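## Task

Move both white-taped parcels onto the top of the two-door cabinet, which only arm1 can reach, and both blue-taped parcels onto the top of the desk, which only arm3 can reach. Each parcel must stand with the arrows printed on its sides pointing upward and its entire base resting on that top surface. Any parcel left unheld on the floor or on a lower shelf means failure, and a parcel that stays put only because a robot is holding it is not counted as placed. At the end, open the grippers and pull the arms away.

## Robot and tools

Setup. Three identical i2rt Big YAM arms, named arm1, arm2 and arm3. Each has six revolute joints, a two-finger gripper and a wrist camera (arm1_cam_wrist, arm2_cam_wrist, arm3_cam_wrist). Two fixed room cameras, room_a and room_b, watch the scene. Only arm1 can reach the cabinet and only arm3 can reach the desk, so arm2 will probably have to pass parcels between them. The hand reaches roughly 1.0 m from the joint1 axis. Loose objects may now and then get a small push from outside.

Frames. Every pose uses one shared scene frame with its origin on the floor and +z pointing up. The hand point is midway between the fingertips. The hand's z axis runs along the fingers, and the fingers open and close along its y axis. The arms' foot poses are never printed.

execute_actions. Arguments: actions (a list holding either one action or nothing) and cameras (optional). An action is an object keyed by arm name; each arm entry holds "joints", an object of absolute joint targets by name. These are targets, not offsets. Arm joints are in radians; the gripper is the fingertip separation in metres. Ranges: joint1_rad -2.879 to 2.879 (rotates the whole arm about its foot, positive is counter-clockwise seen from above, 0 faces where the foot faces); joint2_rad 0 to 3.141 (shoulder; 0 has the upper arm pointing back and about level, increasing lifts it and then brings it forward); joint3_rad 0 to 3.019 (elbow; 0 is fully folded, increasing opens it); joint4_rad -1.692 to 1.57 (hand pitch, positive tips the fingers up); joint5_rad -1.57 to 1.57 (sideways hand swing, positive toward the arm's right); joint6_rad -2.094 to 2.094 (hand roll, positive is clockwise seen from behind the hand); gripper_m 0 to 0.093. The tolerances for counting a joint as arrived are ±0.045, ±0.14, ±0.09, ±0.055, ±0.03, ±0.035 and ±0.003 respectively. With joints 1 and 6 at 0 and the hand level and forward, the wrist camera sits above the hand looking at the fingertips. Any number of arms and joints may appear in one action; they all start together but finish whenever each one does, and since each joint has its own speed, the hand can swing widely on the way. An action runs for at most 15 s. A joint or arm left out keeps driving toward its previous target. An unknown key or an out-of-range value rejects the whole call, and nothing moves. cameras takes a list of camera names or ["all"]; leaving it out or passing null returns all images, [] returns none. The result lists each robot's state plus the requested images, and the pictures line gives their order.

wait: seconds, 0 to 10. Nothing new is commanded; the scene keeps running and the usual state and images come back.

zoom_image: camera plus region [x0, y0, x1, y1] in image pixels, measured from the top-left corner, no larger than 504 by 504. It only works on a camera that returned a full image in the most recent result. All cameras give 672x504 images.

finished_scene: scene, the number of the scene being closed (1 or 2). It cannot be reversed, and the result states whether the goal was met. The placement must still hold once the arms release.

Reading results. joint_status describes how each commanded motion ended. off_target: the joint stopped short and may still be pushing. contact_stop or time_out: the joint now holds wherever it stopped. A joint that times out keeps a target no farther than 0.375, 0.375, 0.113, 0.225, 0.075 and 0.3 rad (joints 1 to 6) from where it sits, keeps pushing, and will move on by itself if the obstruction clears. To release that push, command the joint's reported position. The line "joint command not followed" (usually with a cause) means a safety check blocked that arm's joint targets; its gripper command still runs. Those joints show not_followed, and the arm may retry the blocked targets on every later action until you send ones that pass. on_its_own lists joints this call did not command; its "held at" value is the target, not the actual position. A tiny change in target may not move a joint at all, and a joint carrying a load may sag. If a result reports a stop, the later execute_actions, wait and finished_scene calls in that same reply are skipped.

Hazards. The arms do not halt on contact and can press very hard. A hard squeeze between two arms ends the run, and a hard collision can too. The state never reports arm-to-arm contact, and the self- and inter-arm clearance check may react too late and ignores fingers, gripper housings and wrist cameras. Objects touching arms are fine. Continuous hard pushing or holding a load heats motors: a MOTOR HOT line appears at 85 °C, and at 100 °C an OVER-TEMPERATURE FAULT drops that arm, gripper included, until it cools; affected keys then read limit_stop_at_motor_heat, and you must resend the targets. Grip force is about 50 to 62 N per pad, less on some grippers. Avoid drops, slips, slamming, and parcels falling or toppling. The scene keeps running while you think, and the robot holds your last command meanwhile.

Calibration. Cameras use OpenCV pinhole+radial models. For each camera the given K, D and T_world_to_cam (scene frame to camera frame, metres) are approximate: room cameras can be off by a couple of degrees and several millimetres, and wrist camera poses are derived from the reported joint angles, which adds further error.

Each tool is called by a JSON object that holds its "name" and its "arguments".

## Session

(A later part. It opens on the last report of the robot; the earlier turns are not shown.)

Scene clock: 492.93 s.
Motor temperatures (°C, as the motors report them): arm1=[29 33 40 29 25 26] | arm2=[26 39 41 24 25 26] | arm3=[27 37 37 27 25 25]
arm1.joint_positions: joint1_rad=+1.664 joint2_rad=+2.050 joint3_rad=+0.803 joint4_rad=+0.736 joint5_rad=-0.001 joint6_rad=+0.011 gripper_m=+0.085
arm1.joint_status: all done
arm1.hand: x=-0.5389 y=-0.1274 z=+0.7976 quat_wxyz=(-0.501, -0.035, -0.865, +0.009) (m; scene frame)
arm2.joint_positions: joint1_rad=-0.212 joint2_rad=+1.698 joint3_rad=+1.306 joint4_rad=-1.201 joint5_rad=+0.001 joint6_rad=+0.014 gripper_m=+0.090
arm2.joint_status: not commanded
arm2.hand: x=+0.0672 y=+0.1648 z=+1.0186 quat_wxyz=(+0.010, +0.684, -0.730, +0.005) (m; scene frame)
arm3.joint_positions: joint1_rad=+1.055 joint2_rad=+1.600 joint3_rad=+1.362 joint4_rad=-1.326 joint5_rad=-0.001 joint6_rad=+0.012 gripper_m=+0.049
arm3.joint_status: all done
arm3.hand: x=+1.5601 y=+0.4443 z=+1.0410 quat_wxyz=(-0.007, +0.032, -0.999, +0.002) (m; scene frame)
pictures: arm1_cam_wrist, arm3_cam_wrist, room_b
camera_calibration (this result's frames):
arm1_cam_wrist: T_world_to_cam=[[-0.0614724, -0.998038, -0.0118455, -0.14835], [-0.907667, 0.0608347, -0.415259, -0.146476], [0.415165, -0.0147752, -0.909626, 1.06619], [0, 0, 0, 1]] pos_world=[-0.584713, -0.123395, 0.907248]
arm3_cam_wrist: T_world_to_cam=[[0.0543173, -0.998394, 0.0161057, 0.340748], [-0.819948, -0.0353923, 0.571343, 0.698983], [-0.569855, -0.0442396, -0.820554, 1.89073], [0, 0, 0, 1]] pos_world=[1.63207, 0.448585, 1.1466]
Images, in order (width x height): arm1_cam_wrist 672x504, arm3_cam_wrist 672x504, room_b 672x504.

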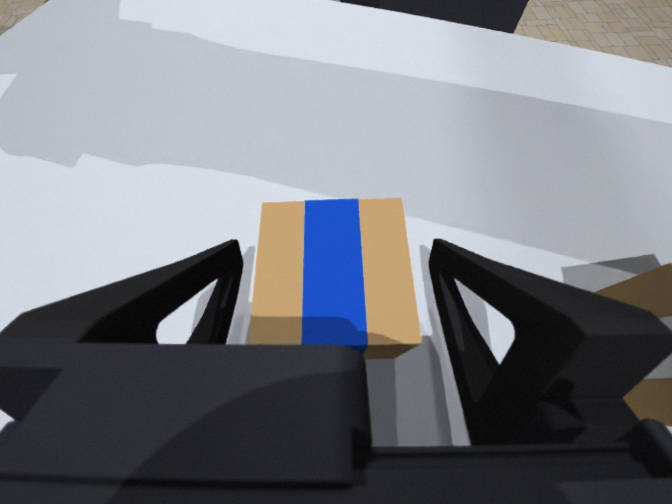

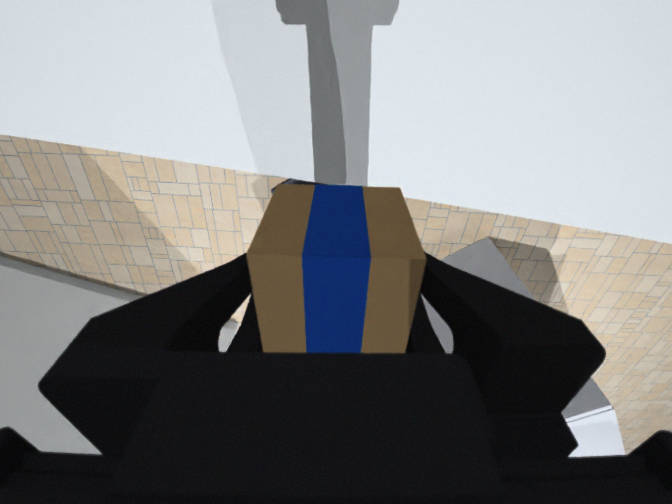

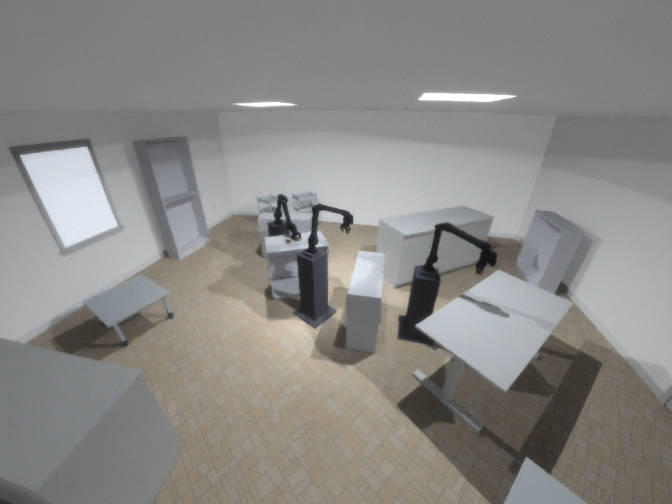

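{"name": "execute_actions", "arguments": {"actions": [{"arm1":{"joints":{"joint2_rad":1.8,"joint3_rad":1.62,"gripper_m":0.093}},"arm3":{"joints":{"joint2_rad":1.95,"joint3_rad":1.56,"joint4_rad":-1.14}}}], "cameras": ["arm1_cam_wrist","arm3_cam_wrist"]}}

Scene clock: 509.97 s.
Motor temperatures (°C, as the motors report them): arm1=[29 33 40 29 25 26] | arm2=[26 39 41 24 25 26] | arm3=[27 36 37 27 25 25]
arm1.joint_positions: joint1_rad=+1.664 joint2_rad=+1.793 joint3_rad=+1.570 joint4_rad=+0.744 joint5_rad=-0.001 joint6_rad=+0.011 gripper_m=+0.093
arm1.joint_status: all done
arm1.hand: x=-0.3680 y=-0.1446 z=+1.3647 quat_wxyz=(-0.862, -0.023, -0.506, +0.020) (m; scene frame)
arm2.joint_positions: joint1_rad=-0.212 joint2_rad=+1.698 joint3_rad=+1.306 joint4_rad=-1.201 joint5_rad=+0.001 joint6_rad=+0.014 gripper_m=+0.090
arm2.joint_status: not commanded
arm2.hand: x=+0.0672 y=+0.1648 z=+1.0186 quat_wxyz=(+0.010, +0.684, -0.730, +0.005) (m; scene frame)
arm3.joint_positions: joint1_rad=+1.055 joint2_rad=+1.967 joint3_rad=+1.519 joint4_rad=-1.148 joint5_rad=-0.001 joint6_rad=+0.012 gripper_m=+0.049
arm3.joint_status: all done
arm3.hand: x=+1.6556 y=+0.4510 z=+0.9129 quat_wxyz=(+0.009, +0.032, -0.999, +0.002) (m; scene frame)
pictures: arm1_cam_wrist, arm3_cam_wrist
camera_calibration (this result's frames):
arm1_cam_wrist: T_world_to_cam=[[-0.0622322, -0.99803, -0.00790638, -0.15393], [-0.111245, 0.0148086, -0.993683, 1.32103], [0.991843, -0.0609595, -0.111947, 0.627767], [0, 0, 0, 1]] pos_world=[-0.485268, -0.134921, 1.38175]
arm3_cam_wrist: T_world_to_cam=[[0.0547069, -0.998361, 0.0168085, 0.342997], [-0.800827, -0.0338157, 0.597941, 0.794059], [-0.596392, -0.0461722, -0.801364, 1.86754], [0, 0, 0, 1]] pos_world=[1.73092, 0.455515, 1.01601]
Images, in order (width x height): arm1_cam_wrist 672x504, arm3_cam_wrist 672x504.

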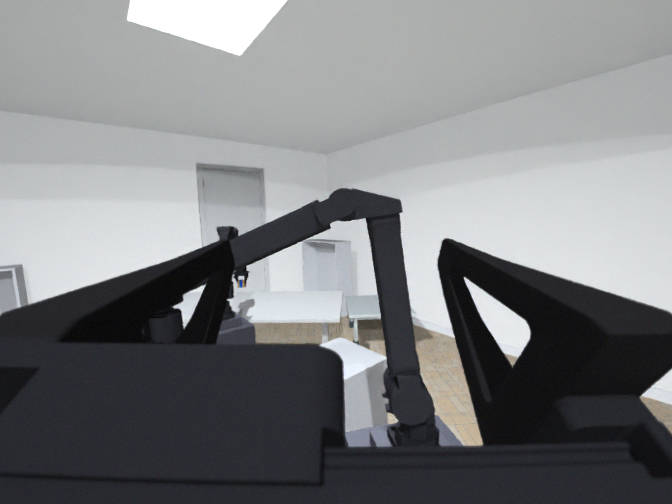

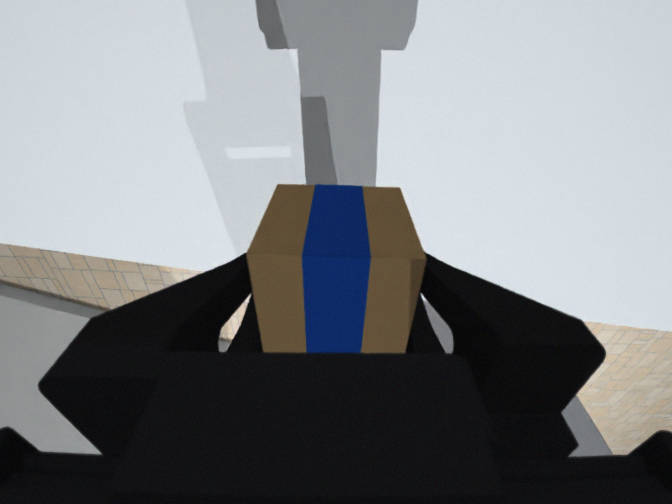

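{"name": "execute_actions", "arguments": {"actions": [{"arm1":{"joints":{"joint1_rad":1.42,"joint2_rad":1.975,"joint3_rad":1.6,"joint4_rad":-1.17}},"arm3":{"joints":{"joint2_rad":2.175,"joint3_rad":1.55,"joint4_rad":-0.9}}}], "cameras": ["arm1_cam_wrist","arm3_cam_wrist"]}}

Scene clock: 515.10 s.
Motor temperatures (°C, as the motors report them): arm1=[29 33 41 29 25 26] | arm2=[26 39 41 24 25 26] | arm3=[27 36 38 27 25 25]
arm1.joint_positions: joint1_rad=+1.421 joint2_rad=+1.994 joint3_rad=+1.572 joint4_rad=-1.158 joint5_rad=+0.001 joint6_rad=+0.011 gripper_m=+0.093
arm1.joint_status: all done
arm1.hand: x=-0.5718 y=-0.2678 z=+0.8891 quat_wxyz=(+0.011, -0.159, -0.987, -0.005) (m; scene frame)
arm2.joint_positions: joint1_rad=-0.212 joint2_rad=+1.698 joint3_rad=+1.306 joint4_rad=-1.201 joint5_rad=+0.001 joint6_rad=+0.014 gripper_m=+0.090
arm2.joint_status: not commanded
arm2.hand: x=+0.0672 y=+0.1648 z=+1.0186 quat_wxyz=(+0.010, +0.684, -0.730, +0.005) (m; scene frame)
arm3.joint_positions: joint1_rad=+1.055 joint2_rad=+2.192 joint3_rad=+1.519 joint4_rad=-0.915 joint5_rad=-0.001 joint6_rad=+0.012 gripper_m=+0.049
arm3.joint_status: all done
arm3.hand: x=+1.6796 y=+0.4523 z=+0.7856 quat_wxyz=(+0.005, +0.032, -0.999, +0.002) (m; scene frame)
pictures: arm1_cam_wrist, arm3_cam_wrist
camera_calibration (this result's frames):
arm1_cam_wrist: T_world_to_cam=[[-0.302755, -0.953029, -0.00864704, -0.418222], [-0.764175, 0.237319, 0.599764, -0.902912], [-0.569541, 0.18819, -0.80013, 0.554961], [0, 0, 0, 1]] pos_world=[-0.500529, -0.288738, 0.981959]
arm3_cam_wrist: T_world_to_cam=[[0.0546097, -0.998369, 0.0166381, 0.345371], [-0.805576, -0.0342065, 0.591504, 0.902659], [-0.58997, -0.0457051, -0.80613, 1.77265], [0, 0, 0, 1]] pos_world=[1.75411, 0.456703, 0.889317]
Images, in order (width x height): arm1_cam_wrist 672x504, arm3_cam_wrist 672x504.

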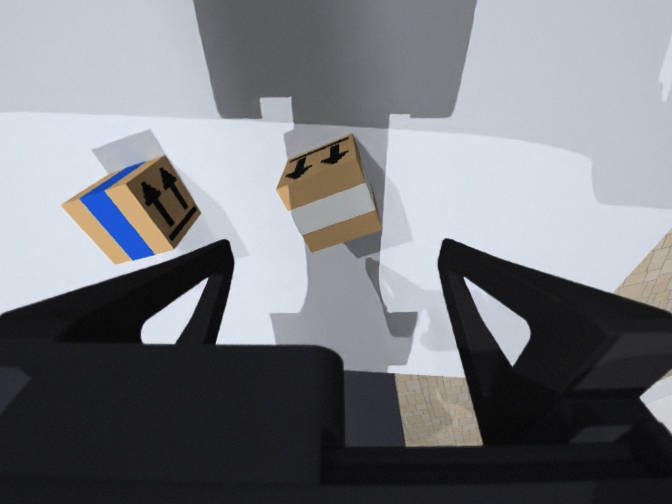

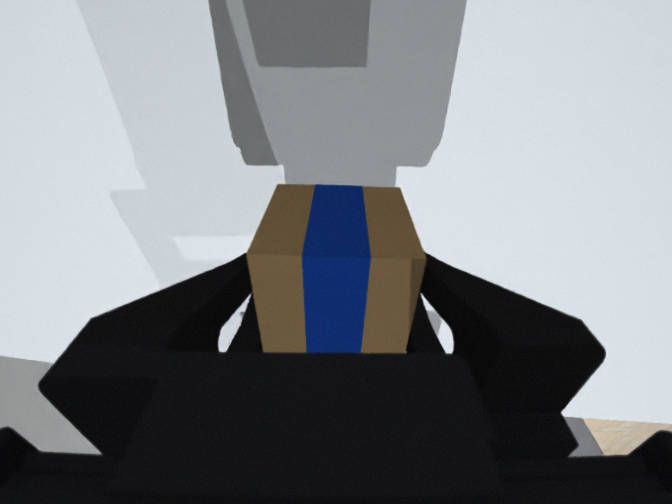

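{"name": "zoom_image", "arguments": {"camera": "arm1_cam_wrist", "region": [50, 110, 400, 280]}}

Region (50, 110, 400, 280) of arm1_cam_wrist's 672x504 image, scaled by 1.440, with more detail than that image has; it fills the top 245 rows of this view, and the rest is white.

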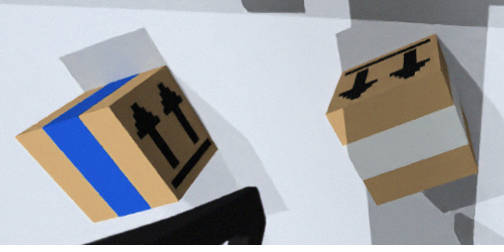

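{"name": "execute_actions", "arguments": {"actions": [{"arm1":{"joints":{"joint2_rad":2.085,"joint3_rad":1.478,"joint4_rad":-0.955,"joint6_rad":-0.405}},"arm3":{"joints":{"joint2_rad":2.23,"joint4_rad":-0.87}}}], "cameras": ["arm1_cam_wrist","arm3_cam_wrist"]}}

Scene clock: 534.23 s.
Motor temperatures (°C, as the motors report them): arm1=[29 34 41 29 25 26] | arm2=[26 38 41 24 25 26] | arm3=[27 37 39 27 25 25]
arm1.joint_positions: joint1_rad=+1.421 joint2_rad=+2.105 joint3_rad=+1.459 joint4_rad=-0.969 joint5_rad=+0.002 joint6_rad=-0.390 gripper_m=+0.093
arm1.joint_status: all done
arm1.hand: x=-0.5903 y=-0.2613 z=+0.7901 quat_wxyz=(+0.026, +0.041, -0.999, -0.012) (m; scene frame)
arm2.joint_positions: joint1_rad=-0.212 joint2_rad=+1.698 joint3_rad=+1.306 joint4_rad=-1.201 joint5_rad=+0.001 joint6_rad=+0.014 gripper_m=+0.090
arm2.joint_status: not commanded
arm2.hand: x=+0.0672 y=+0.1648 z=+1.0186 quat_wxyz=(+0.010, +0.684, -0.730, +0.005) (m; scene frame)
arm3.joint_positions: joint1_rad=+1.055 joint2_rad=+2.214 joint3_rad=+1.519 joint4_rad=-0.885 joint5_rad=-0.001 joint6_rad=+0.012 gripper_m=+0.049
arm3.joint_status: all done
arm3.hand: x=+1.6821 y=+0.4524 z=+0.7728 quat_wxyz=(+0.002, +0.032, -0.999, +0.002) (m; scene frame)
pictures: arm1_cam_wrist, arm3_cam_wrist
camera_calibration (this result's frames):
arm1_cam_wrist: T_world_to_cam=[[0.0926019, -0.995236, -0.0305084, -0.178789], [-0.7777, -0.0914268, 0.621952, -0.970634], [-0.621778, -0.0338675, -0.782461, 0.36113], [0, 0, 0, 1]] pos_world=[-0.513763, -0.254449, 0.880803]
arm3_cam_wrist: T_world_to_cam=[[0.0545183, -0.998377, 0.016475, 0.345861], [-0.810051, -0.0345753, 0.585339, 0.924652], [-0.583819, -0.0452573, -0.810621, 1.75679], [0, 0, 0, 1]] pos_world=[1.75581, 0.456777, 0.877159]
Images, in order (width x height): arm1_cam_wrist 672x504, arm3_cam_wrist 672x504.

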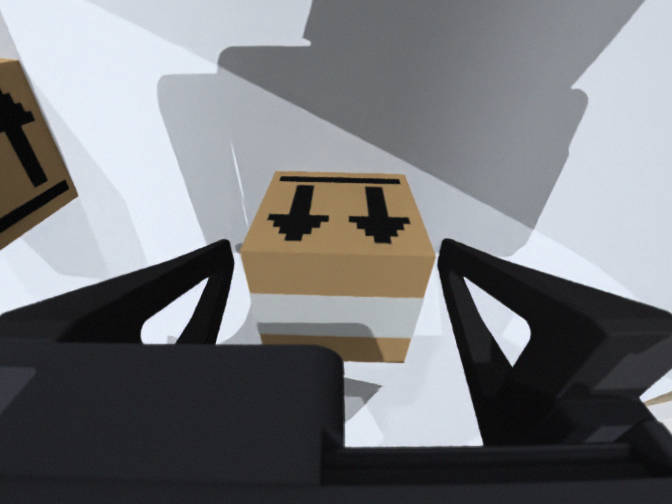

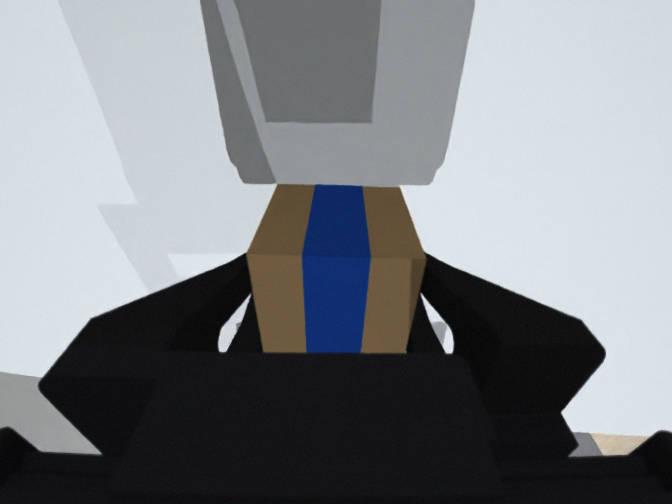

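{"name": "execute_actions", "arguments": {"actions": [{"arm1":{"joints":{"gripper_m":0.034}},"arm3":{"joints":{"joint2_rad":2.255,"joint4_rad":-0.845}}}], "cameras": ["arm1_cam_wrist","arm3_cam_wrist"]}}

Scene clock: 537.97 s.
Motor temperatures (°C, as the motors report them): arm1=[29 34 41 29 25 26] | arm2=[26 38 41 24 25 26] | arm3=[27 37 39 27 25 25]
arm1.joint_positions: joint1_rad=+1.421 joint2_rad=+2.105 joint3_rad=+1.459 joint4_rad=-0.969 joint5_rad=+0.001 joint6_rad=-0.391 gripper_m=+0.050
arm1.joint_status: gripper_m off_target (ended at +0.050, target +0.034)
arm1.hand: x=-0.5903 y=-0.2612 z=+0.7901 quat_wxyz=(+0.026, +0.041, -0.999, -0.013) (m; scene frame)
arm2.joint_positions: joint1_rad=-0.212 joint2_rad=+1.698 joint3_rad=+1.306 joint4_rad=-1.201 joint5_rad=+0.001 joint6_rad=+0.014 gripper_m=+0.090
arm2.joint_status: not commanded
arm2.hand: x=+0.0672 y=+0.1648 z=+1.0186 quat_wxyz=(+0.010, +0.684, -0.730, +0.005) (m; scene frame)
arm3.joint_positions: joint1_rad=+1.055 joint2_rad=+2.240 joint3_rad=+1.519 joint4_rad=-0.861 joint5_rad=-0.001 joint6_rad=+0.012 gripper_m=+0.049
arm3.joint_status: all done
arm3.hand: x=+1.6821 y=+0.4523 z=+0.7579 quat_wxyz=(+0.002, +0.032, -0.999, +0.002) (m; scene frame)
pictures: arm1_cam_wrist, arm3_cam_wrist
camera_calibration (this result's frames):
arm1_cam_wrist: T_world_to_cam=[[0.0937212, -0.995118, -0.0309174, -0.177714], [-0.777685, -0.092562, 0.621802, -0.970783], [-0.621629, -0.034232, -0.782564, 0.361218], [0, 0, 0, 1]] pos_world=[-0.513764, -0.254339, 0.880817]
arm3_cam_wrist: T_world_to_cam=[[0.0545365, -0.998375, 0.0165077, 0.345982], [-0.80916, -0.0345018, 0.586574, 0.9309], [-0.585052, -0.0453471, -0.809727, 1.74613], [0, 0, 0, 1]] pos_world=[1.75595, 0.45672, 0.862135]
Images, in order (width x height): arm1_cam_wrist 672x504, arm3_cam_wrist 672x504.

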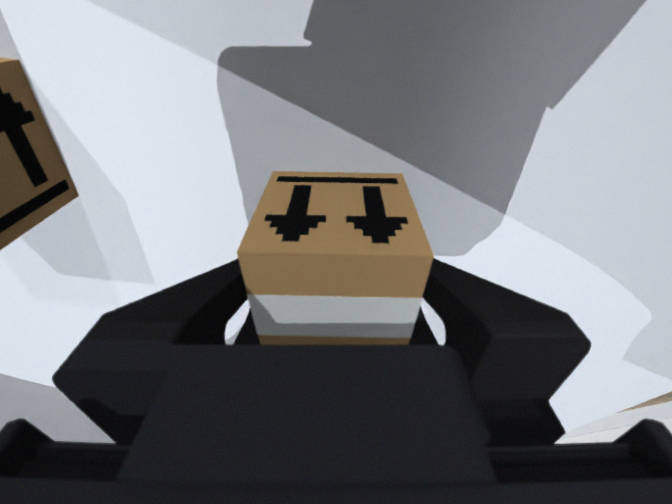

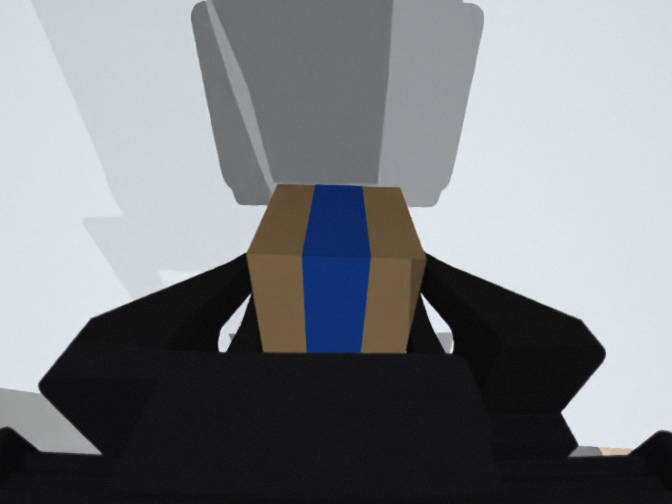

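{"name": "execute_actions", "arguments": {"actions": [{"arm1":{"joints":{"joint2_rad":1.3,"joint4_rad":-1.3}},"arm3":{"joints":{"joint2_rad":2.28,"joint4_rad":-0.82}}}], "cameras": ["arm3_cam_wrist"]}}

Scene clock: 542.57 s.
Motor temperatures (°C, as the motors report them): arm1=[29 34 41 29 25 26] | arm2=[26 38 41 24 25 26] | arm3=[27 37 39 27 25 25]
arm1.joint_positions: joint1_rad=+1.421 joint2_rad=+1.305 joint3_rad=+1.459 joint4_rad=-1.290 joint5_rad=+0.001 joint6_rad=-0.391 gripper_m=+0.050
arm1.joint_status: all done
arm1.hand: x=-0.6796 y=-0.2358 z=+1.1943 quat_wxyz=(-0.197, +0.040, -0.977, +0.069) (m; scene frame)
arm2.joint_positions: joint1_rad=-0.212 joint2_rad=+1.698 joint3_rad=+1.306 joint4_rad=-1.201 joint5_rad=+0.001 joint6_rad=+0.014 gripper_m=+0.090
arm2.joint_status: not commanded
arm2.hand: x=+0.0672 y=+0.1648 z=+1.0186 quat_wxyz=(+0.010, +0.684, -0.730, +0.005) (m; scene frame)
arm3.joint_positions: joint1_rad=+1.055 joint2_rad=+2.264 joint3_rad=+1.519 joint4_rad=-0.836 joint5_rad=-0.001 joint6_rad=+0.012 gripper_m=+0.049
arm3.joint_status: all done
arm3.hand: x=+1.6821 y=+0.4523 z=+0.7439 quat_wxyz=(+0.002, +0.032, -0.999, +0.002) (m; scene frame)
pictures: arm3_cam_wrist
camera_calibration (this result's frames):
arm3_cam_wrist: T_world_to_cam=[[0.0545319, -0.998376, 0.0164995, 0.346166], [-0.809383, -0.0345202, 0.586266, 0.939814], [-0.584744, -0.0453246, -0.809951, 1.73444], [0, 0, 0, 1]] pos_world=[1.756, 0.456659, 0.848122]
Images, in order (width x height): arm3_cam_wrist 672x504.

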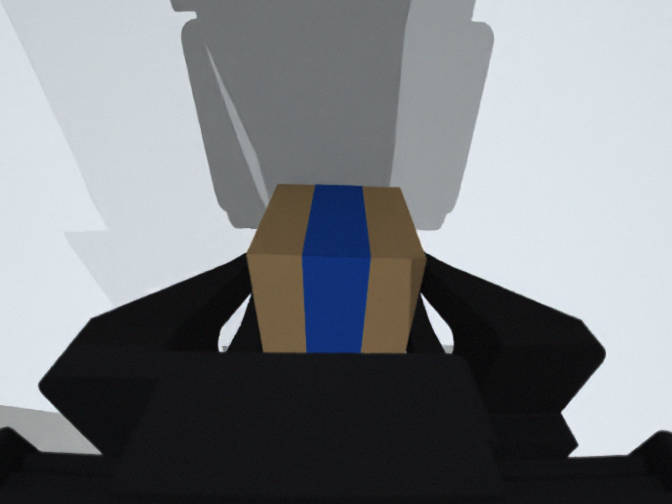

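{"name": "execute_actions", "arguments": {"actions": [{"arm1":{"joints":{"joint1_rad":-2.337,"joint6_rad":0.0}},"arm2":{"joints":{"joint1_rad":1.02,"joint2_rad":1.7,"joint3_rad":0.944,"joint4_rad":0.3,"joint5_rad":-0.284,"joint6_rad":-0.18,"gripper_m":0.093}},"arm3":{"joints":{"joint2_rad":2.305,"joint4_rad":-0.795}}}], "cameras": ["arm1_cam_wrist","arm2_cam_wrist","arm3_cam_wrist"]}}

Scene clock: 559.90 s.
Motor temperatures (°C, as the motors report them): arm1=[29 33 42 29 25 26] | arm2=[26 38 41 24 25 26] | arm3=[27 37 39 27 25 25]
arm1.joint_positions: joint1_rad=-2.337 joint2_rad=+1.313 joint3_rad=+1.459 joint4_rad=-1.290 joint5_rad=+0.000 joint6_rad=-0.013 gripper_m=+0.049
arm1.joint_status: all done
arm1.hand: x=-1.4089 y=+0.2831 z=+1.2048 quat_wxyz=(+0.098, -0.876, +0.430, +0.196) (m; scene frame)
arm2.joint_positions: joint1_rad=+1.024 joint2_rad=+1.702 joint3_rad=+0.942 joint4_rad=+0.282 joint5_rad=-0.283 joint6_rad=-0.165 gripper_m=+0.093
arm2.joint_status: all done
arm2.hand: x=-0.5576 y=-0.1264 z=+1.0413 quat_wxyz=(-0.025, +0.847, -0.020, -0.531) (m; scene frame)
arm3.joint_positions: joint1_rad=+1.055 joint2_rad=+2.282 joint3_rad=+1.519 joint4_rad=-0.809 joint5_rad=-0.001 joint6_rad=+0.012 gripper_m=+0.049
arm3.joint_status: all done
arm3.hand: x=+1.6842 y=+0.4524 z=+0.7336 quat_wxyz=(-0.002, +0.032, -0.999, +0.002) (m; scene frame)
pictures: arm1_cam_wrist, arm2_cam_wrist, arm3_cam_wrist
camera_calibration (this result's frames):
arm1_cam_wrist: T_world_to_cam=[[0.784007, 0.620722, 0.00607196, 0.924051], [0.610109, -0.772333, 0.176831, 0.868897], [0.114453, -0.134932, -0.984222, 1.50404], [0, 0, 0, 1]] pos_world=[-1.42673, 0.300442, 1.32105]
arm2_cam_wrist: T_world_to_cam=[[0.0669188, 0.997524, 0.0216371, 0.143327], [0.877313, -0.048498, -0.477462, 0.985913], [-0.475231, 0.0509337, -0.878386, 0.774043], [0, 0, 0, 1]] pos_world=[-0.506697, -0.134582, 1.14754]
arm3_cam_wrist: T_world_to_cam=[[0.0544237, -0.998385, 0.0163031, 0.346663], [-0.8147, -0.0349587, 0.578828, 0.962105], [-0.577324, -0.0447841, -0.815286, 1.71845], [0, 0, 0, 1]] pos_world=[1.75706, 0.456696, 0.838485]
Images, in order (width x height): arm1_cam_wrist 672x504, arm2_cam_wrist 672x504, arm3_cam_wrist 672x504.

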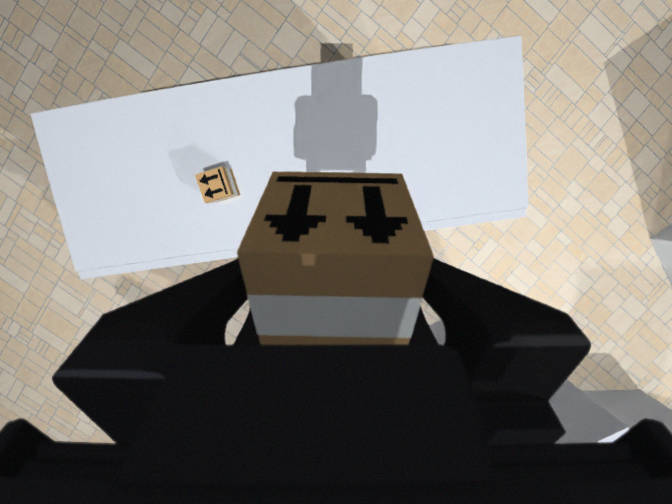

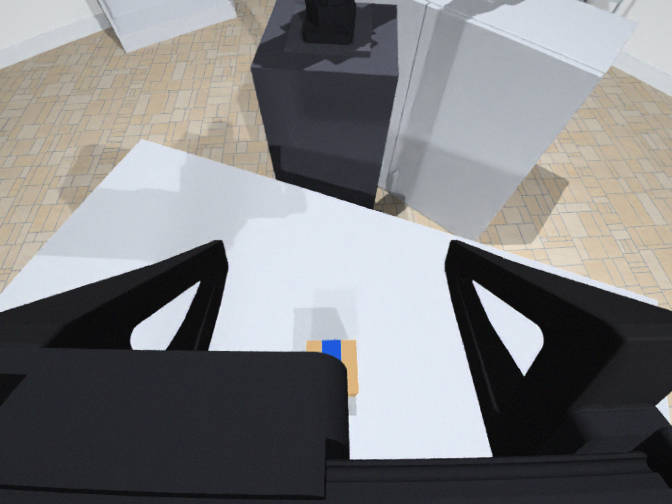

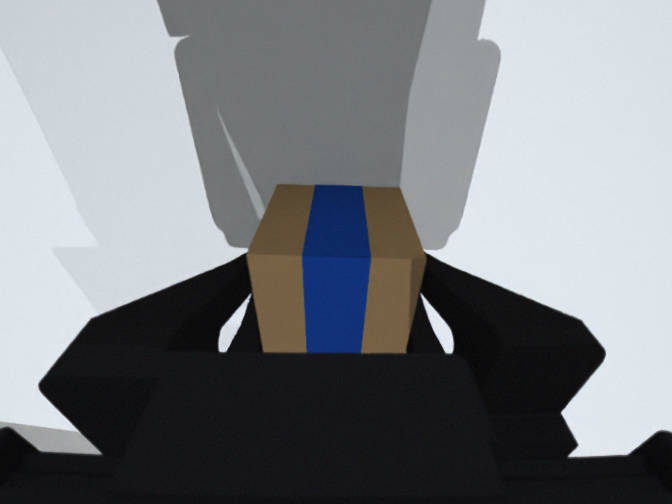

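{"name": "execute_actions", "arguments": {"actions": [{"arm1":{"joints":{"joint1_rad":-2.5,"joint2_rad":2.11,"joint3_rad":1.56,"joint4_rad":-0.985}},"arm2":{"joints":{"joint2_rad":2.095,"joint4_rad":0.62}},"arm3":{"joints":{"joint2_rad":2.282,"gripper_m":0.09}}}], "cameras": ["arm1_cam_wrist","arm2_cam_wrist","arm3_cam_wrist"]}}

Scene clock: 572.37 s.
Motor temperatures (°C, as the motors report them): arm1=[29 32 43 29 25 26] | arm2=[26 38 41 24 25 26] | arm3=[27 37 39 27 25 25]
arm1.joint_positions: joint1_rad=-2.509 joint2_rad=+2.127 joint3_rad=+1.528 joint4_rad=-0.996 joint5_rad=+0.000 joint6_rad=-0.013 gripper_m=+0.049
arm1.joint_status: all done
arm1.hand: x=-1.3987 y=+0.4356 z=+0.8157 quat_wxyz=(-0.005, -0.857, +0.516, -0.003) (m; scene frame)
arm2.joint_positions: joint1_rad=+1.024 joint2_rad=+2.114 joint3_rad=+0.931 joint4_rad=+0.603 joint5_rad=-0.283 joint6_rad=-0.165 gripper_m=+0.093
arm2.joint_status: all done
arm2.hand: x=-0.5519 y=-0.1290 z=+0.8521 quat_wxyz=(-0.009, +0.871, -0.029, -0.490) (m; scene frame)
arm3.joint_positions: joint1_rad=+1.055 joint2_rad=+2.282 joint3_rad=+1.519 joint4_rad=-0.809 joint5_rad=-0.001 joint6_rad=+0.012 gripper_m=+0.090
arm3.joint_status: all done
arm3.hand: x=+1.6842 y=+0.4524 z=+0.7336 quat_wxyz=(-0.002, +0.032, -0.999, +0.002) (m; scene frame)
pictures: arm1_cam_wrist, arm2_cam_wrist, arm3_cam_wrist
camera_calibration (this result's frames):
arm1_cam_wrist: T_world_to_cam=[[0.878234, 0.478162, -0.0081204, 1.02916], [0.390621, -0.707445, 0.589013, 0.377749], [0.275899, -0.520463, -0.808083, 1.3905], [0, 0, 0, 1]] pos_world=[-1.43504, 0.498837, 0.909497]
arm2_cam_wrist: T_world_to_cam=[[0.066268, 0.997745, -0.0106775, 0.176842], [0.91857, -0.0651814, -0.389848, 0.836329], [-0.389665, 0.0160264, -0.920817, 0.689566], [0, 0, 0, 1]] pos_world=[-0.511246, -0.132981, 0.962894]
arm3_cam_wrist: T_world_to_cam=[[0.0544237, -0.998385, 0.0163031, 0.346663], [-0.8147, -0.0349587, 0.578828, 0.962105], [-0.577324, -0.0447841, -0.815286, 1.71845], [0, 0, 0, 1]] pos_world=[1.75706, 0.456696, 0.838485]
Images, in order (width x height): arm1_cam_wrist 672x504, arm2_cam_wrist 672x504, arm3_cam_wrist 672x504.

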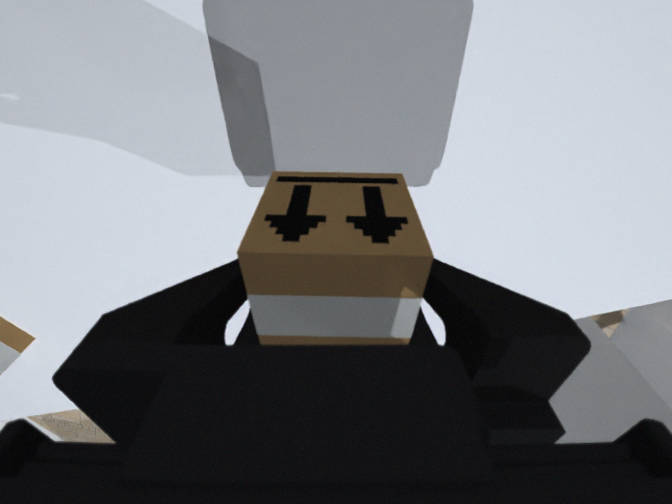

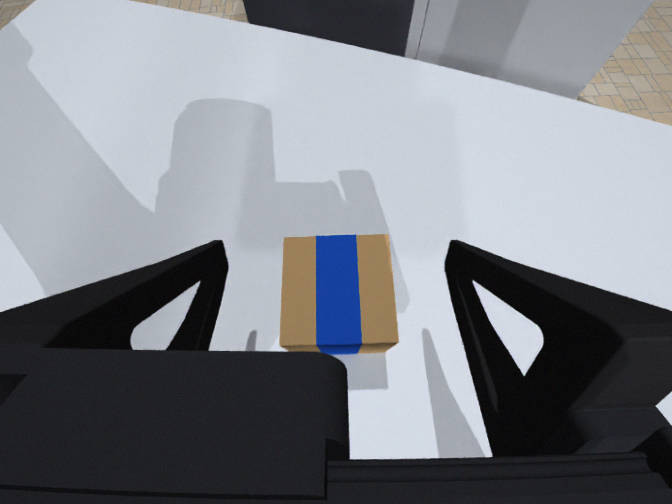

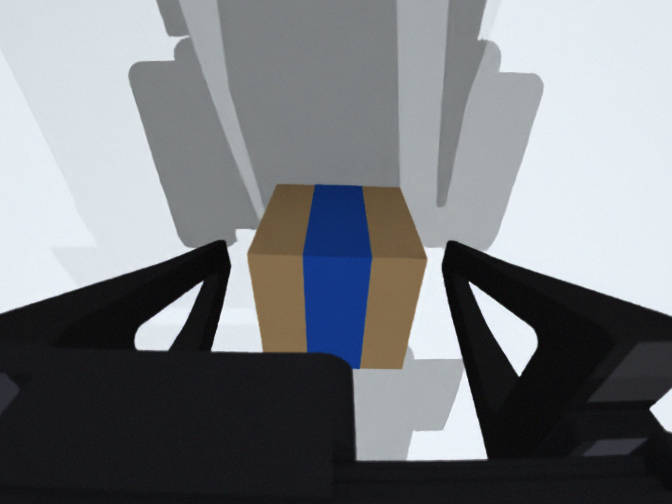

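{"name": "execute_actions", "arguments": {"actions": [{"arm1":{"joints":{"joint2_rad":2.185,"joint4_rad":-0.91}},"arm2":{"joints":{"joint2_rad":2.208,"joint4_rad":0.73}},"arm3":{"joints":{"joint2_rad":1.85,"joint4_rad":-1.24}}}], "cameras": ["arm1_cam_wrist","arm2_cam_wrist","arm3_cam_wrist"]}}

Scene clock: 579.57 s.
Motor temperatures (°C, as the motors report them): arm1=[29 33 42 29 25 26] | arm2=[26 38 40 24 25 26] | arm3=[27 37 39 27 25 25]
arm1.joint_positions: joint1_rad=-2.509 joint2_rad=+2.195 joint3_rad=+1.528 joint4_rad=-0.924 joint5_rad=+0.000 joint6_rad=-0.013 gripper_m=+0.049
arm1.joint_status: all done
arm1.hand: x=-1.4012 y=+0.4401 z=+0.7769 quat_wxyz=(-0.003, -0.857, +0.516, -0.001) (m; scene frame)
arm2.joint_positions: joint1_rad=+1.024 joint2_rad=+2.211 joint3_rad=+0.931 joint4_rad=+0.713 joint5_rad=-0.283 joint6_rad=-0.165 gripper_m=+0.093
arm2.joint_status: all done
arm2.hand: x=-0.5463 y=-0.1313 z=+0.8166 quat_wxyz=(-0.011, +0.868, -0.028, -0.496) (m; scene frame)
arm3.joint_positions: joint1_rad=+1.055 joint2_rad=+1.844 joint3_rad=+1.529 joint4_rad=-1.225 joint5_rad=-0.001 joint6_rad=+0.012 gripper_m=+0.090
arm3.joint_status: all done
arm3.hand: x=+1.6465 y=+0.4506 z=+0.9828 quat_wxyz=(-0.018, +0.032, -0.999, +0.001) (m; scene frame)
pictures: arm1_cam_wrist, arm2_cam_wrist, arm3_cam_wrist
camera_calibration (this result's frames):
arm1_cam_wrist: T_world_to_cam=[[0.878228, 0.478175, -0.00799738, 1.0288], [0.391931, -0.710046, 0.585, 0.410927], [0.274054, -0.516898, -0.810994, 1.36035], [0, 0, 0, 1]] pos_world=[-1.43739, 0.502995, 0.871073]
arm2_cam_wrist: T_world_to_cam=[[0.066177, 0.997788, -0.00635121, 0.174834], [0.913534, -0.0631468, -0.401831, 0.824491], [-0.401343, 0.02079, -0.915692, 0.649112], [0, 0, 0, 1]] pos_world=[-0.504253, -0.135879, 0.926803]
arm3_cam_wrist: T_world_to_cam=[[0.0540633, -0.998415, 0.0156163, 0.344203], [-0.832558, -0.0364369, 0.552738, 0.842827], [-0.551293, -0.0428844, -0.833209, 1.87371], [0, 0, 0, 1]] pos_world=[1.71606, 0.45472, 1.08996]
Images, in order (width x height): arm1_cam_wrist 672x504, arm2_cam_wrist 672x504, arm3_cam_wrist 672x504.

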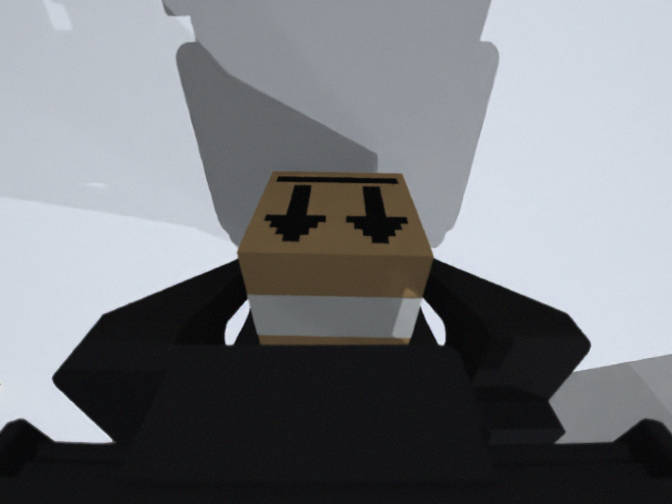

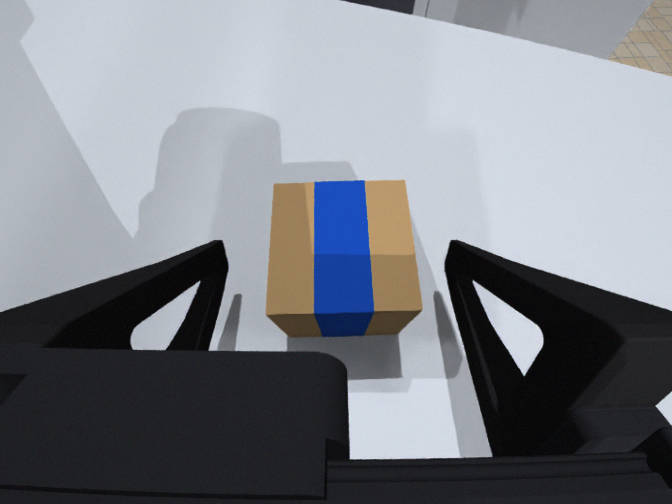

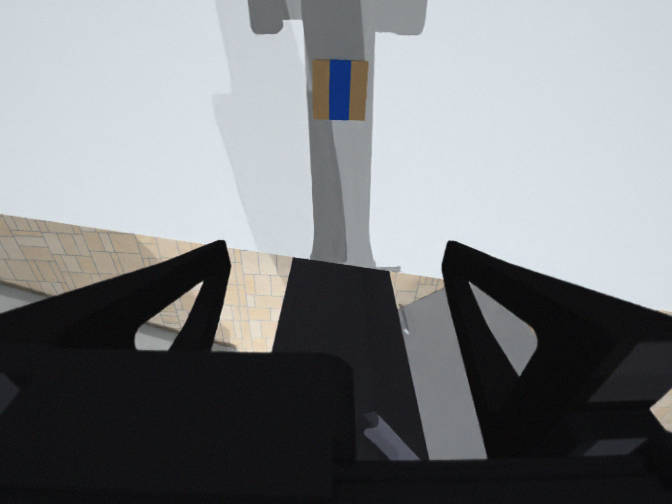

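{"name": "execute_actions", "arguments": {"actions": [{"arm1":{"joints":{"joint2_rad":2.225,"joint4_rad":-0.89}},"arm2":{"joints":{"joint2_rad":2.25,"joint3_rad":1.0}},"arm3":{"joints":{"joint1_rad":-0.75,"joint2_rad":1.4,"joint3_rad":1.2,"joint4_rad":-1.35}}}], "cameras": ["arm1_cam_wrist","arm2_cam_wrist"]}}

Scene clock: 588.23 s.
Motor temperatures (°C, as the motors report them): arm1=[29 33 42 29 25 26] | arm2=[26 38 40 25 25 26] | arm3=[27 37 39 27 25 25]
arm1.joint_positions: joint1_rad=-2.509 joint2_rad=+2.204 joint3_rad=+1.530 joint4_rad=-0.904 joint5_rad=+0.000 joint6_rad=-0.013 gripper_m=+0.049
arm1.joint_status: all done
arm1.hand: x=-1.4031 y=+0.4436 z=+0.7722 quat_wxyz=(+0.000, -0.857, +0.516, +0.005) (m; scene frame)
arm2.joint_positions: joint1_rad=+1.024 joint2_rad=+2.236 joint3_rad=+0.974 joint4_rad=+0.713 joint5_rad=-0.283 joint6_rad=-0.165 gripper_m=+0.093
arm2.joint_status: all done
arm2.hand: x=-0.5601 y=-0.1257 z=+0.8147 quat_wxyz=(-0.014, +0.864, -0.027, -0.502) (m; scene frame)
arm3.joint_positions: joint1_rad=-0.751 joint2_rad=+1.396 joint3_rad=+1.216 joint4_rad=-1.335 joint5_rad=+0.000 joint6_rad=+0.012 gripper_m=+0.090
arm3.joint_status: all done
arm3.hand: x=+1.0217 y=+0.0017 z=+1.0692 quat_wxyz=(-0.022, -0.765, -0.644, +0.020) (m; scene frame)
pictures: arm1_cam_wrist, arm2_cam_wrist
camera_calibration (this result's frames):
arm1_cam_wrist: T_world_to_cam=[[0.878209, 0.47821, -0.00805662, 1.02875], [0.395512, -0.716661, 0.574428, 0.433026], [0.268923, -0.507654, -0.818516, 1.35338], [0, 0, 0, 1]] pos_world=[-1.43868, 0.505421, 0.867309]
arm2_cam_wrist: T_world_to_cam=[[0.0661406, 0.99781, -0.00106227, 0.165803], [0.907173, -0.0605759, -0.416375, 0.845319], [-0.415527, 0.0265756, -0.909192, 0.629252], [0, 0, 0, 1]] pos_world=[-0.516346, -0.130957, 0.924256]
Images, in order (width x height): arm1_cam_wrist 672x504, arm2_cam_wrist 672x504.

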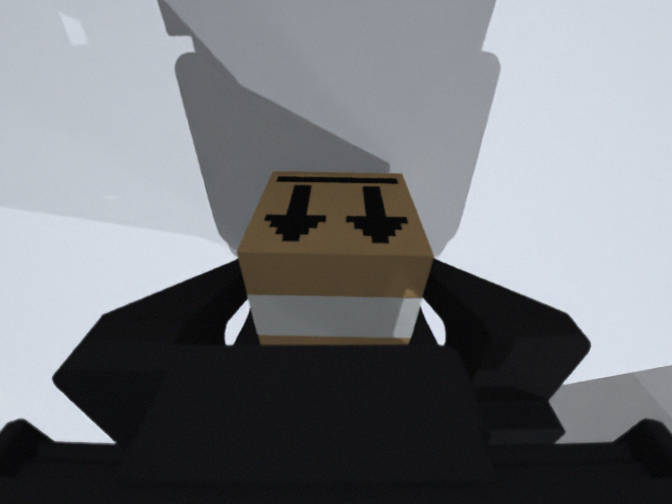

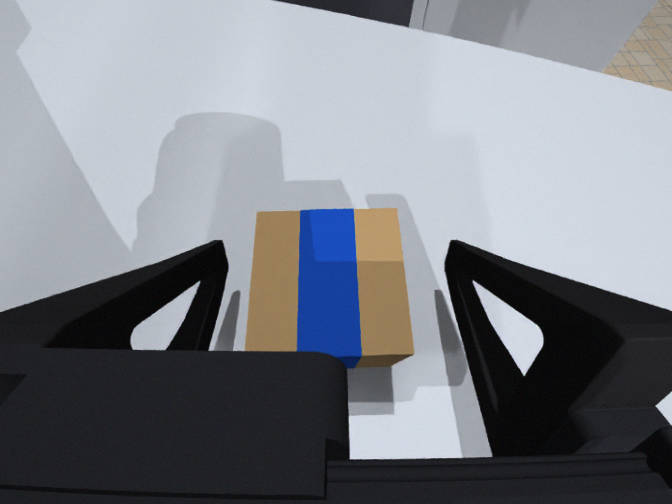

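{"name": "execute_actions", "arguments": {"actions": [{"arm1":{"joints":{"joint2_rad":2.204,"gripper_m":0.09}},"arm2":{"joints":{"joint2_rad":2.272,"joint4_rad":0.745}}}], "cameras": ["arm1_cam_wrist","arm2_cam_wrist"]}}

Scene clock: 595.03 s.
Motor temperatures (°C, as the motors report them): arm1=[29 33 42 29 25 26] | arm2=[26 38 40 25 25 26] | arm3=[27 36 38 27 25 25]
arm1.joint_positions: joint1_rad=-2.509 joint2_rad=+2.204 joint3_rad=+1.530 joint4_rad=-0.903 joint5_rad=+0.000 joint6_rad=-0.013 gripper_m=+0.090
arm1.joint_status: all done
arm1.hand: x=-1.4032 y=+0.4437 z=+0.7722 quat_wxyz=(+0.000, -0.857, +0.516, +0.005) (m; scene frame)
arm2.joint_positions: joint1_rad=+1.024 joint2_rad=+2.260 joint3_rad=+0.974 joint4_rad=+0.728 joint5_rad=-0.283 joint6_rad=-0.165 gripper_m=+0.093
arm2.joint_status: all done
arm2.hand: x=-0.5566 y=-0.1271 z=+0.8033 quat_wxyz=(-0.012, +0.866, -0.028, -0.499) (m; scene frame)
arm3.joint_positions: joint1_rad=-0.751 joint2_rad=+1.396 joint3_rad=+1.216 joint4_rad=-1.335 joint5_rad=+0.000 joint6_rad=+0.012 gripper_m=+0.090
arm3.joint_status: not commanded
arm3.hand: x=+1.0217 y=+0.0017 z=+1.0692 quat_wxyz=(-0.022, -0.765, -0.644, +0.020) (m; scene frame)
pictures: arm1_cam_wrist, arm2_cam_wrist
camera_calibration (this result's frames):
arm1_cam_wrist: T_world_to_cam=[[0.878208, 0.478211, -0.00804714, 1.02874], [0.395611, -0.716857, 0.574115, 0.433569], [0.26878, -0.507376, -0.818735, 1.35328], [0, 0, 0, 1]] pos_world=[-1.43871, 0.505472, 0.867337]
arm2_cam_wrist: T_world_to_cam=[[0.0661503, 0.997802, -0.00394724, 0.169304], [0.91067, -0.0619896, -0.408456, 0.832762], [-0.407803, 0.0234249, -0.912769, 0.627138], [0, 0, 0, 1]] pos_world=[-0.513823, -0.132, 0.913247]
Images, in order (width x height): arm1_cam_wrist 672x504, arm2_cam_wrist 672x504.

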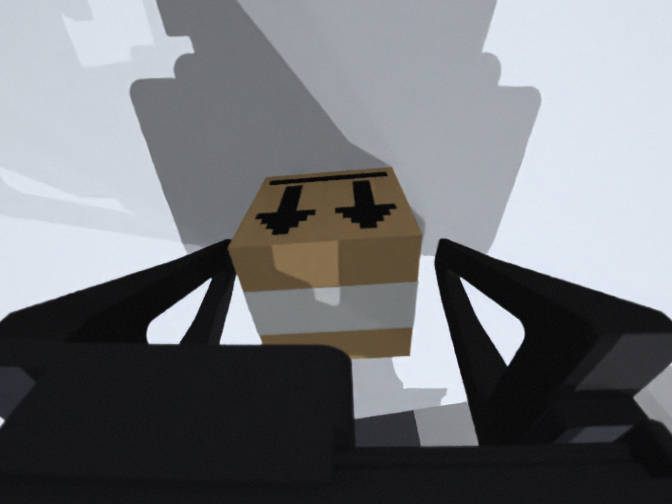

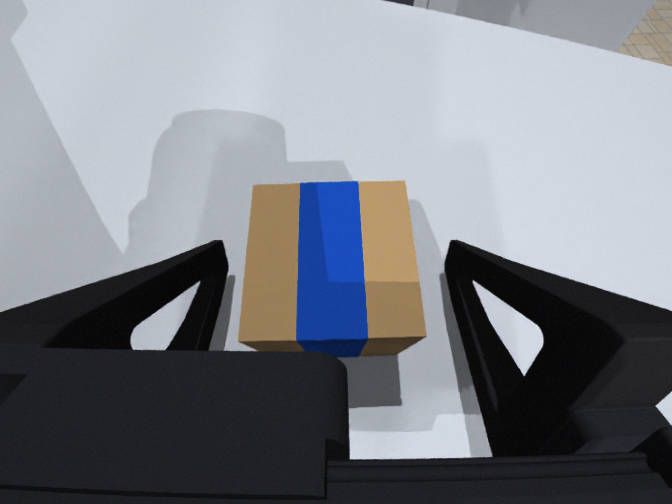

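{"name": "execute_actions", "arguments": {"actions": [{"arm1":{"joints":{"joint2_rad":1.95,"joint4_rad":-1.15,"gripper_m":0.093}},"arm2":{"joints":{"gripper_m":0.036}}}], "cameras": ["arm1_cam_wrist","arm2_cam_wrist"]}}

Scene clock: 599.20 s.
Motor temperatures (°C, as the motors report them): arm1=[29 34 42 29 25 26] | arm2=[26 38 39 25 25 26] | arm3=[27 36 38 27 25 25]
arm1.joint_positions: joint1_rad=-2.509 joint2_rad=+1.951 joint3_rad=+1.539 joint4_rad=-1.138 joint5_rad=+0.000 joint6_rad=-0.013 gripper_m=+0.093
arm1.joint_status: all done
arm1.hand: x=-1.3938 y=+0.4270 z=+0.9188 quat_wxyz=(+0.007, -0.857, +0.516, +0.017) (m; scene frame)
arm2.joint_positions: joint1_rad=+1.024 joint2_rad=+2.260 joint3_rad=+0.974 joint4_rad=+0.728 joint5_rad=-0.283 joint6_rad=-0.165 gripper_m=+0.049
arm2.joint_status: gripper_m off_target (ended at +0.049, target +0.036)
arm2.hand: x=-0.5566 y=-0.1271 z=+0.8033 quat_wxyz=(-0.012, +0.866, -0.028, -0.499) (m; scene frame)
arm3.joint_positions: joint1_rad=-0.751 joint2_rad=+1.396 joint3_rad=+1.216 joint4_rad=-1.335 joint5_rad=+0.000 joint6_rad=+0.012 gripper_m=+0.090
arm3.joint_status: not commanded
arm3.hand: x=+1.0217 y=+0.0017 z=+1.0692 quat_wxyz=(-0.022, -0.765, -0.644, +0.020) (m; scene frame)
pictures: arm1_cam_wrist, arm2_cam_wrist
camera_calibration (this result's frames):
arm1_cam_wrist: T_world_to_cam=[[0.878177, 0.478279, -0.0073539, 1.02895], [0.402658, -0.730855, 0.551106, 0.370642], [0.258207, -0.48693, -0.834403, 1.4533], [0, 0, 0, 1]] pos_world=[-1.4281, 0.486414, 1.01594]
arm2_cam_wrist: T_world_to_cam=[[0.0661503, 0.997802, -0.00394724, 0.169304], [0.91067, -0.0619896, -0.408456, 0.832762], [-0.407803, 0.0234249, -0.912769, 0.627138], [0, 0, 0, 1]] pos_world=[-0.513823, -0.132, 0.913247]
Images, in order (width x height): arm1_cam_wrist 672x504, arm2_cam_wrist 672x504.

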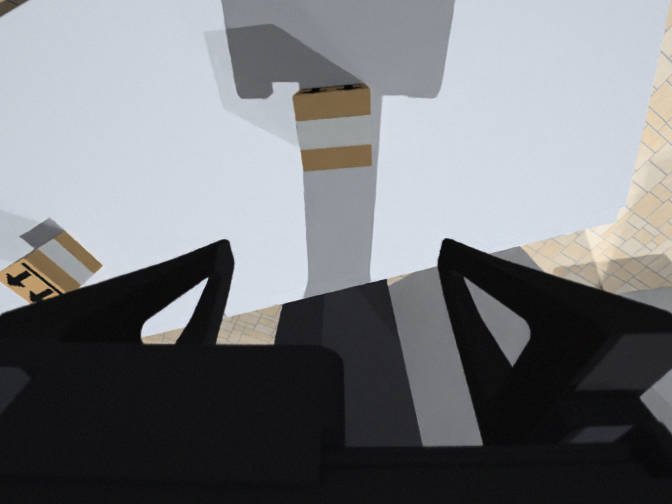

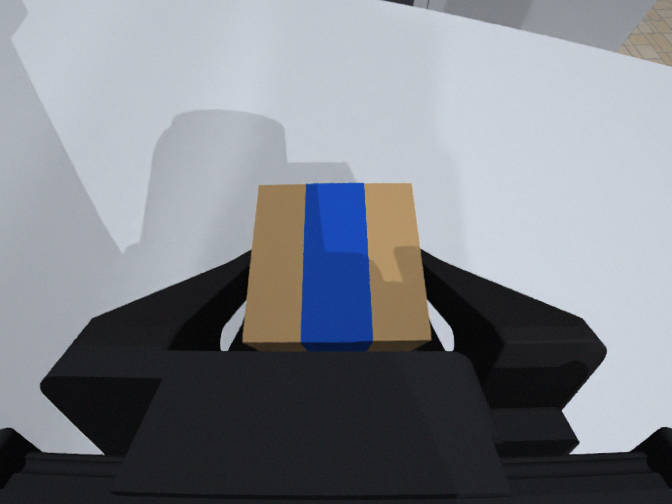

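{"name": "execute_actions", "arguments": {"actions": [{"arm2":{"joints":{"joint2_rad":1.75,"joint3_rad":1.1}}}], "cameras": ["arm1_cam_wrist","arm2_cam_wrist"]}}

Scene clock: 612.30 s.
Motor temperatures (°C, as the motors report them): arm1=[29 34 42 28 25 26] | arm2=[26 38 40 25 25 26] | arm3=[27 35 37 27 25 25]
arm1.joint_positions: joint1_rad=-2.509 joint2_rad=+1.951 joint3_rad=+1.539 joint4_rad=-1.138 joint5_rad=+0.000 joint6_rad=-0.013 gripper_m=+0.093
arm1.joint_status: not commanded
arm1.hand: x=-1.3938 y=+0.4270 z=+0.9188 quat_wxyz=(+0.007, -0.857, +0.516, +0.017) (m; scene frame)
arm2.joint_positions: joint1_rad=+1.024 joint2_rad=+1.748 joint3_rad=+1.083 joint4_rad=+0.744 joint5_rad=-0.283 joint6_rad=-0.165 gripper_m=+0.049
arm2.joint_status: all done
arm2.hand: x=-0.6180 y=-0.1016 z=+1.1923 quat_wxyz=(-0.106, +0.676, +0.029, -0.728) (m; scene frame)
arm3.joint_positions: joint1_rad=-0.751 joint2_rad=+1.396 joint3_rad=+1.216 joint4_rad=-1.335 joint5_rad=+0.000 joint6_rad=+0.012 gripper_m=+0.090
arm3.joint_status: not commanded
arm3.hand: x=+1.0217 y=+0.0017 z=+1.0692 quat_wxyz=(-0.022, -0.765, -0.644, +0.020) (m; scene frame)
pictures: arm1_cam_wrist, arm2_cam_wrist
camera_calibration (this result's frames):
arm1_cam_wrist: T_world_to_cam=[[0.878177, 0.478279, -0.0073539, 1.02895], [0.402658, -0.730855, 0.551106, 0.370642], [0.258207, -0.48693, -0.834403, 1.4533], [0, 0, 0, 1]] pos_world=[-1.4281, 0.486414, 1.01594]
arm2_cam_wrist: T_world_to_cam=[[0.122101, 0.975271, 0.184221, -0.0426399], [0.527583, 0.0934389, -0.844349, 1.34788], [-0.840683, 0.200288, -0.503127, 0.218576], [0, 0, 0, 1]] pos_world=[-0.522158, -0.128137, 1.25591]
Images, in order (width x height): arm1_cam_wrist 672x504, arm2_cam_wrist 672x504.

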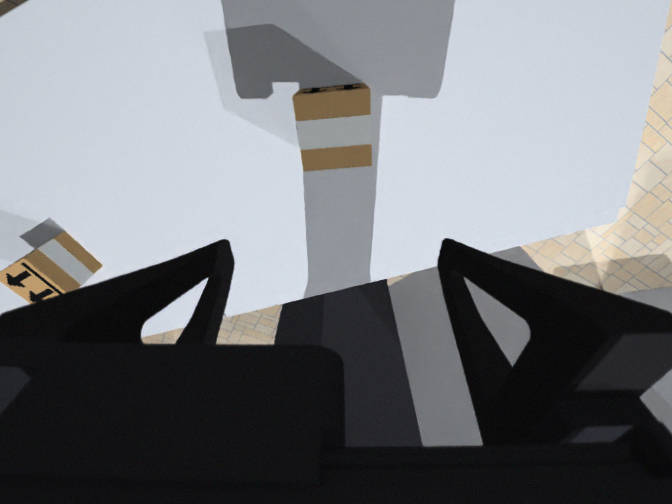

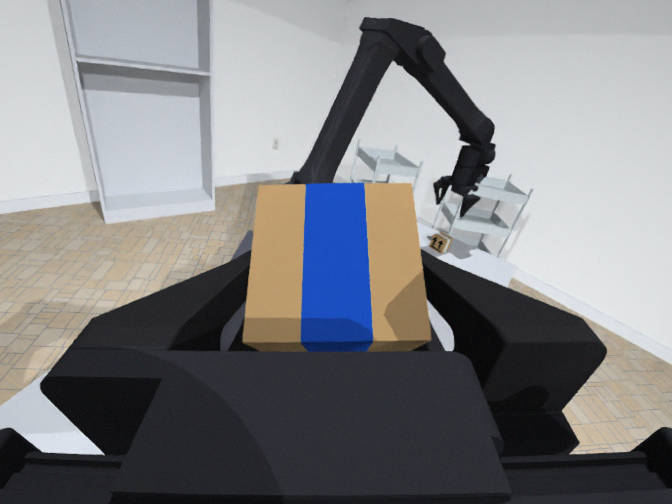

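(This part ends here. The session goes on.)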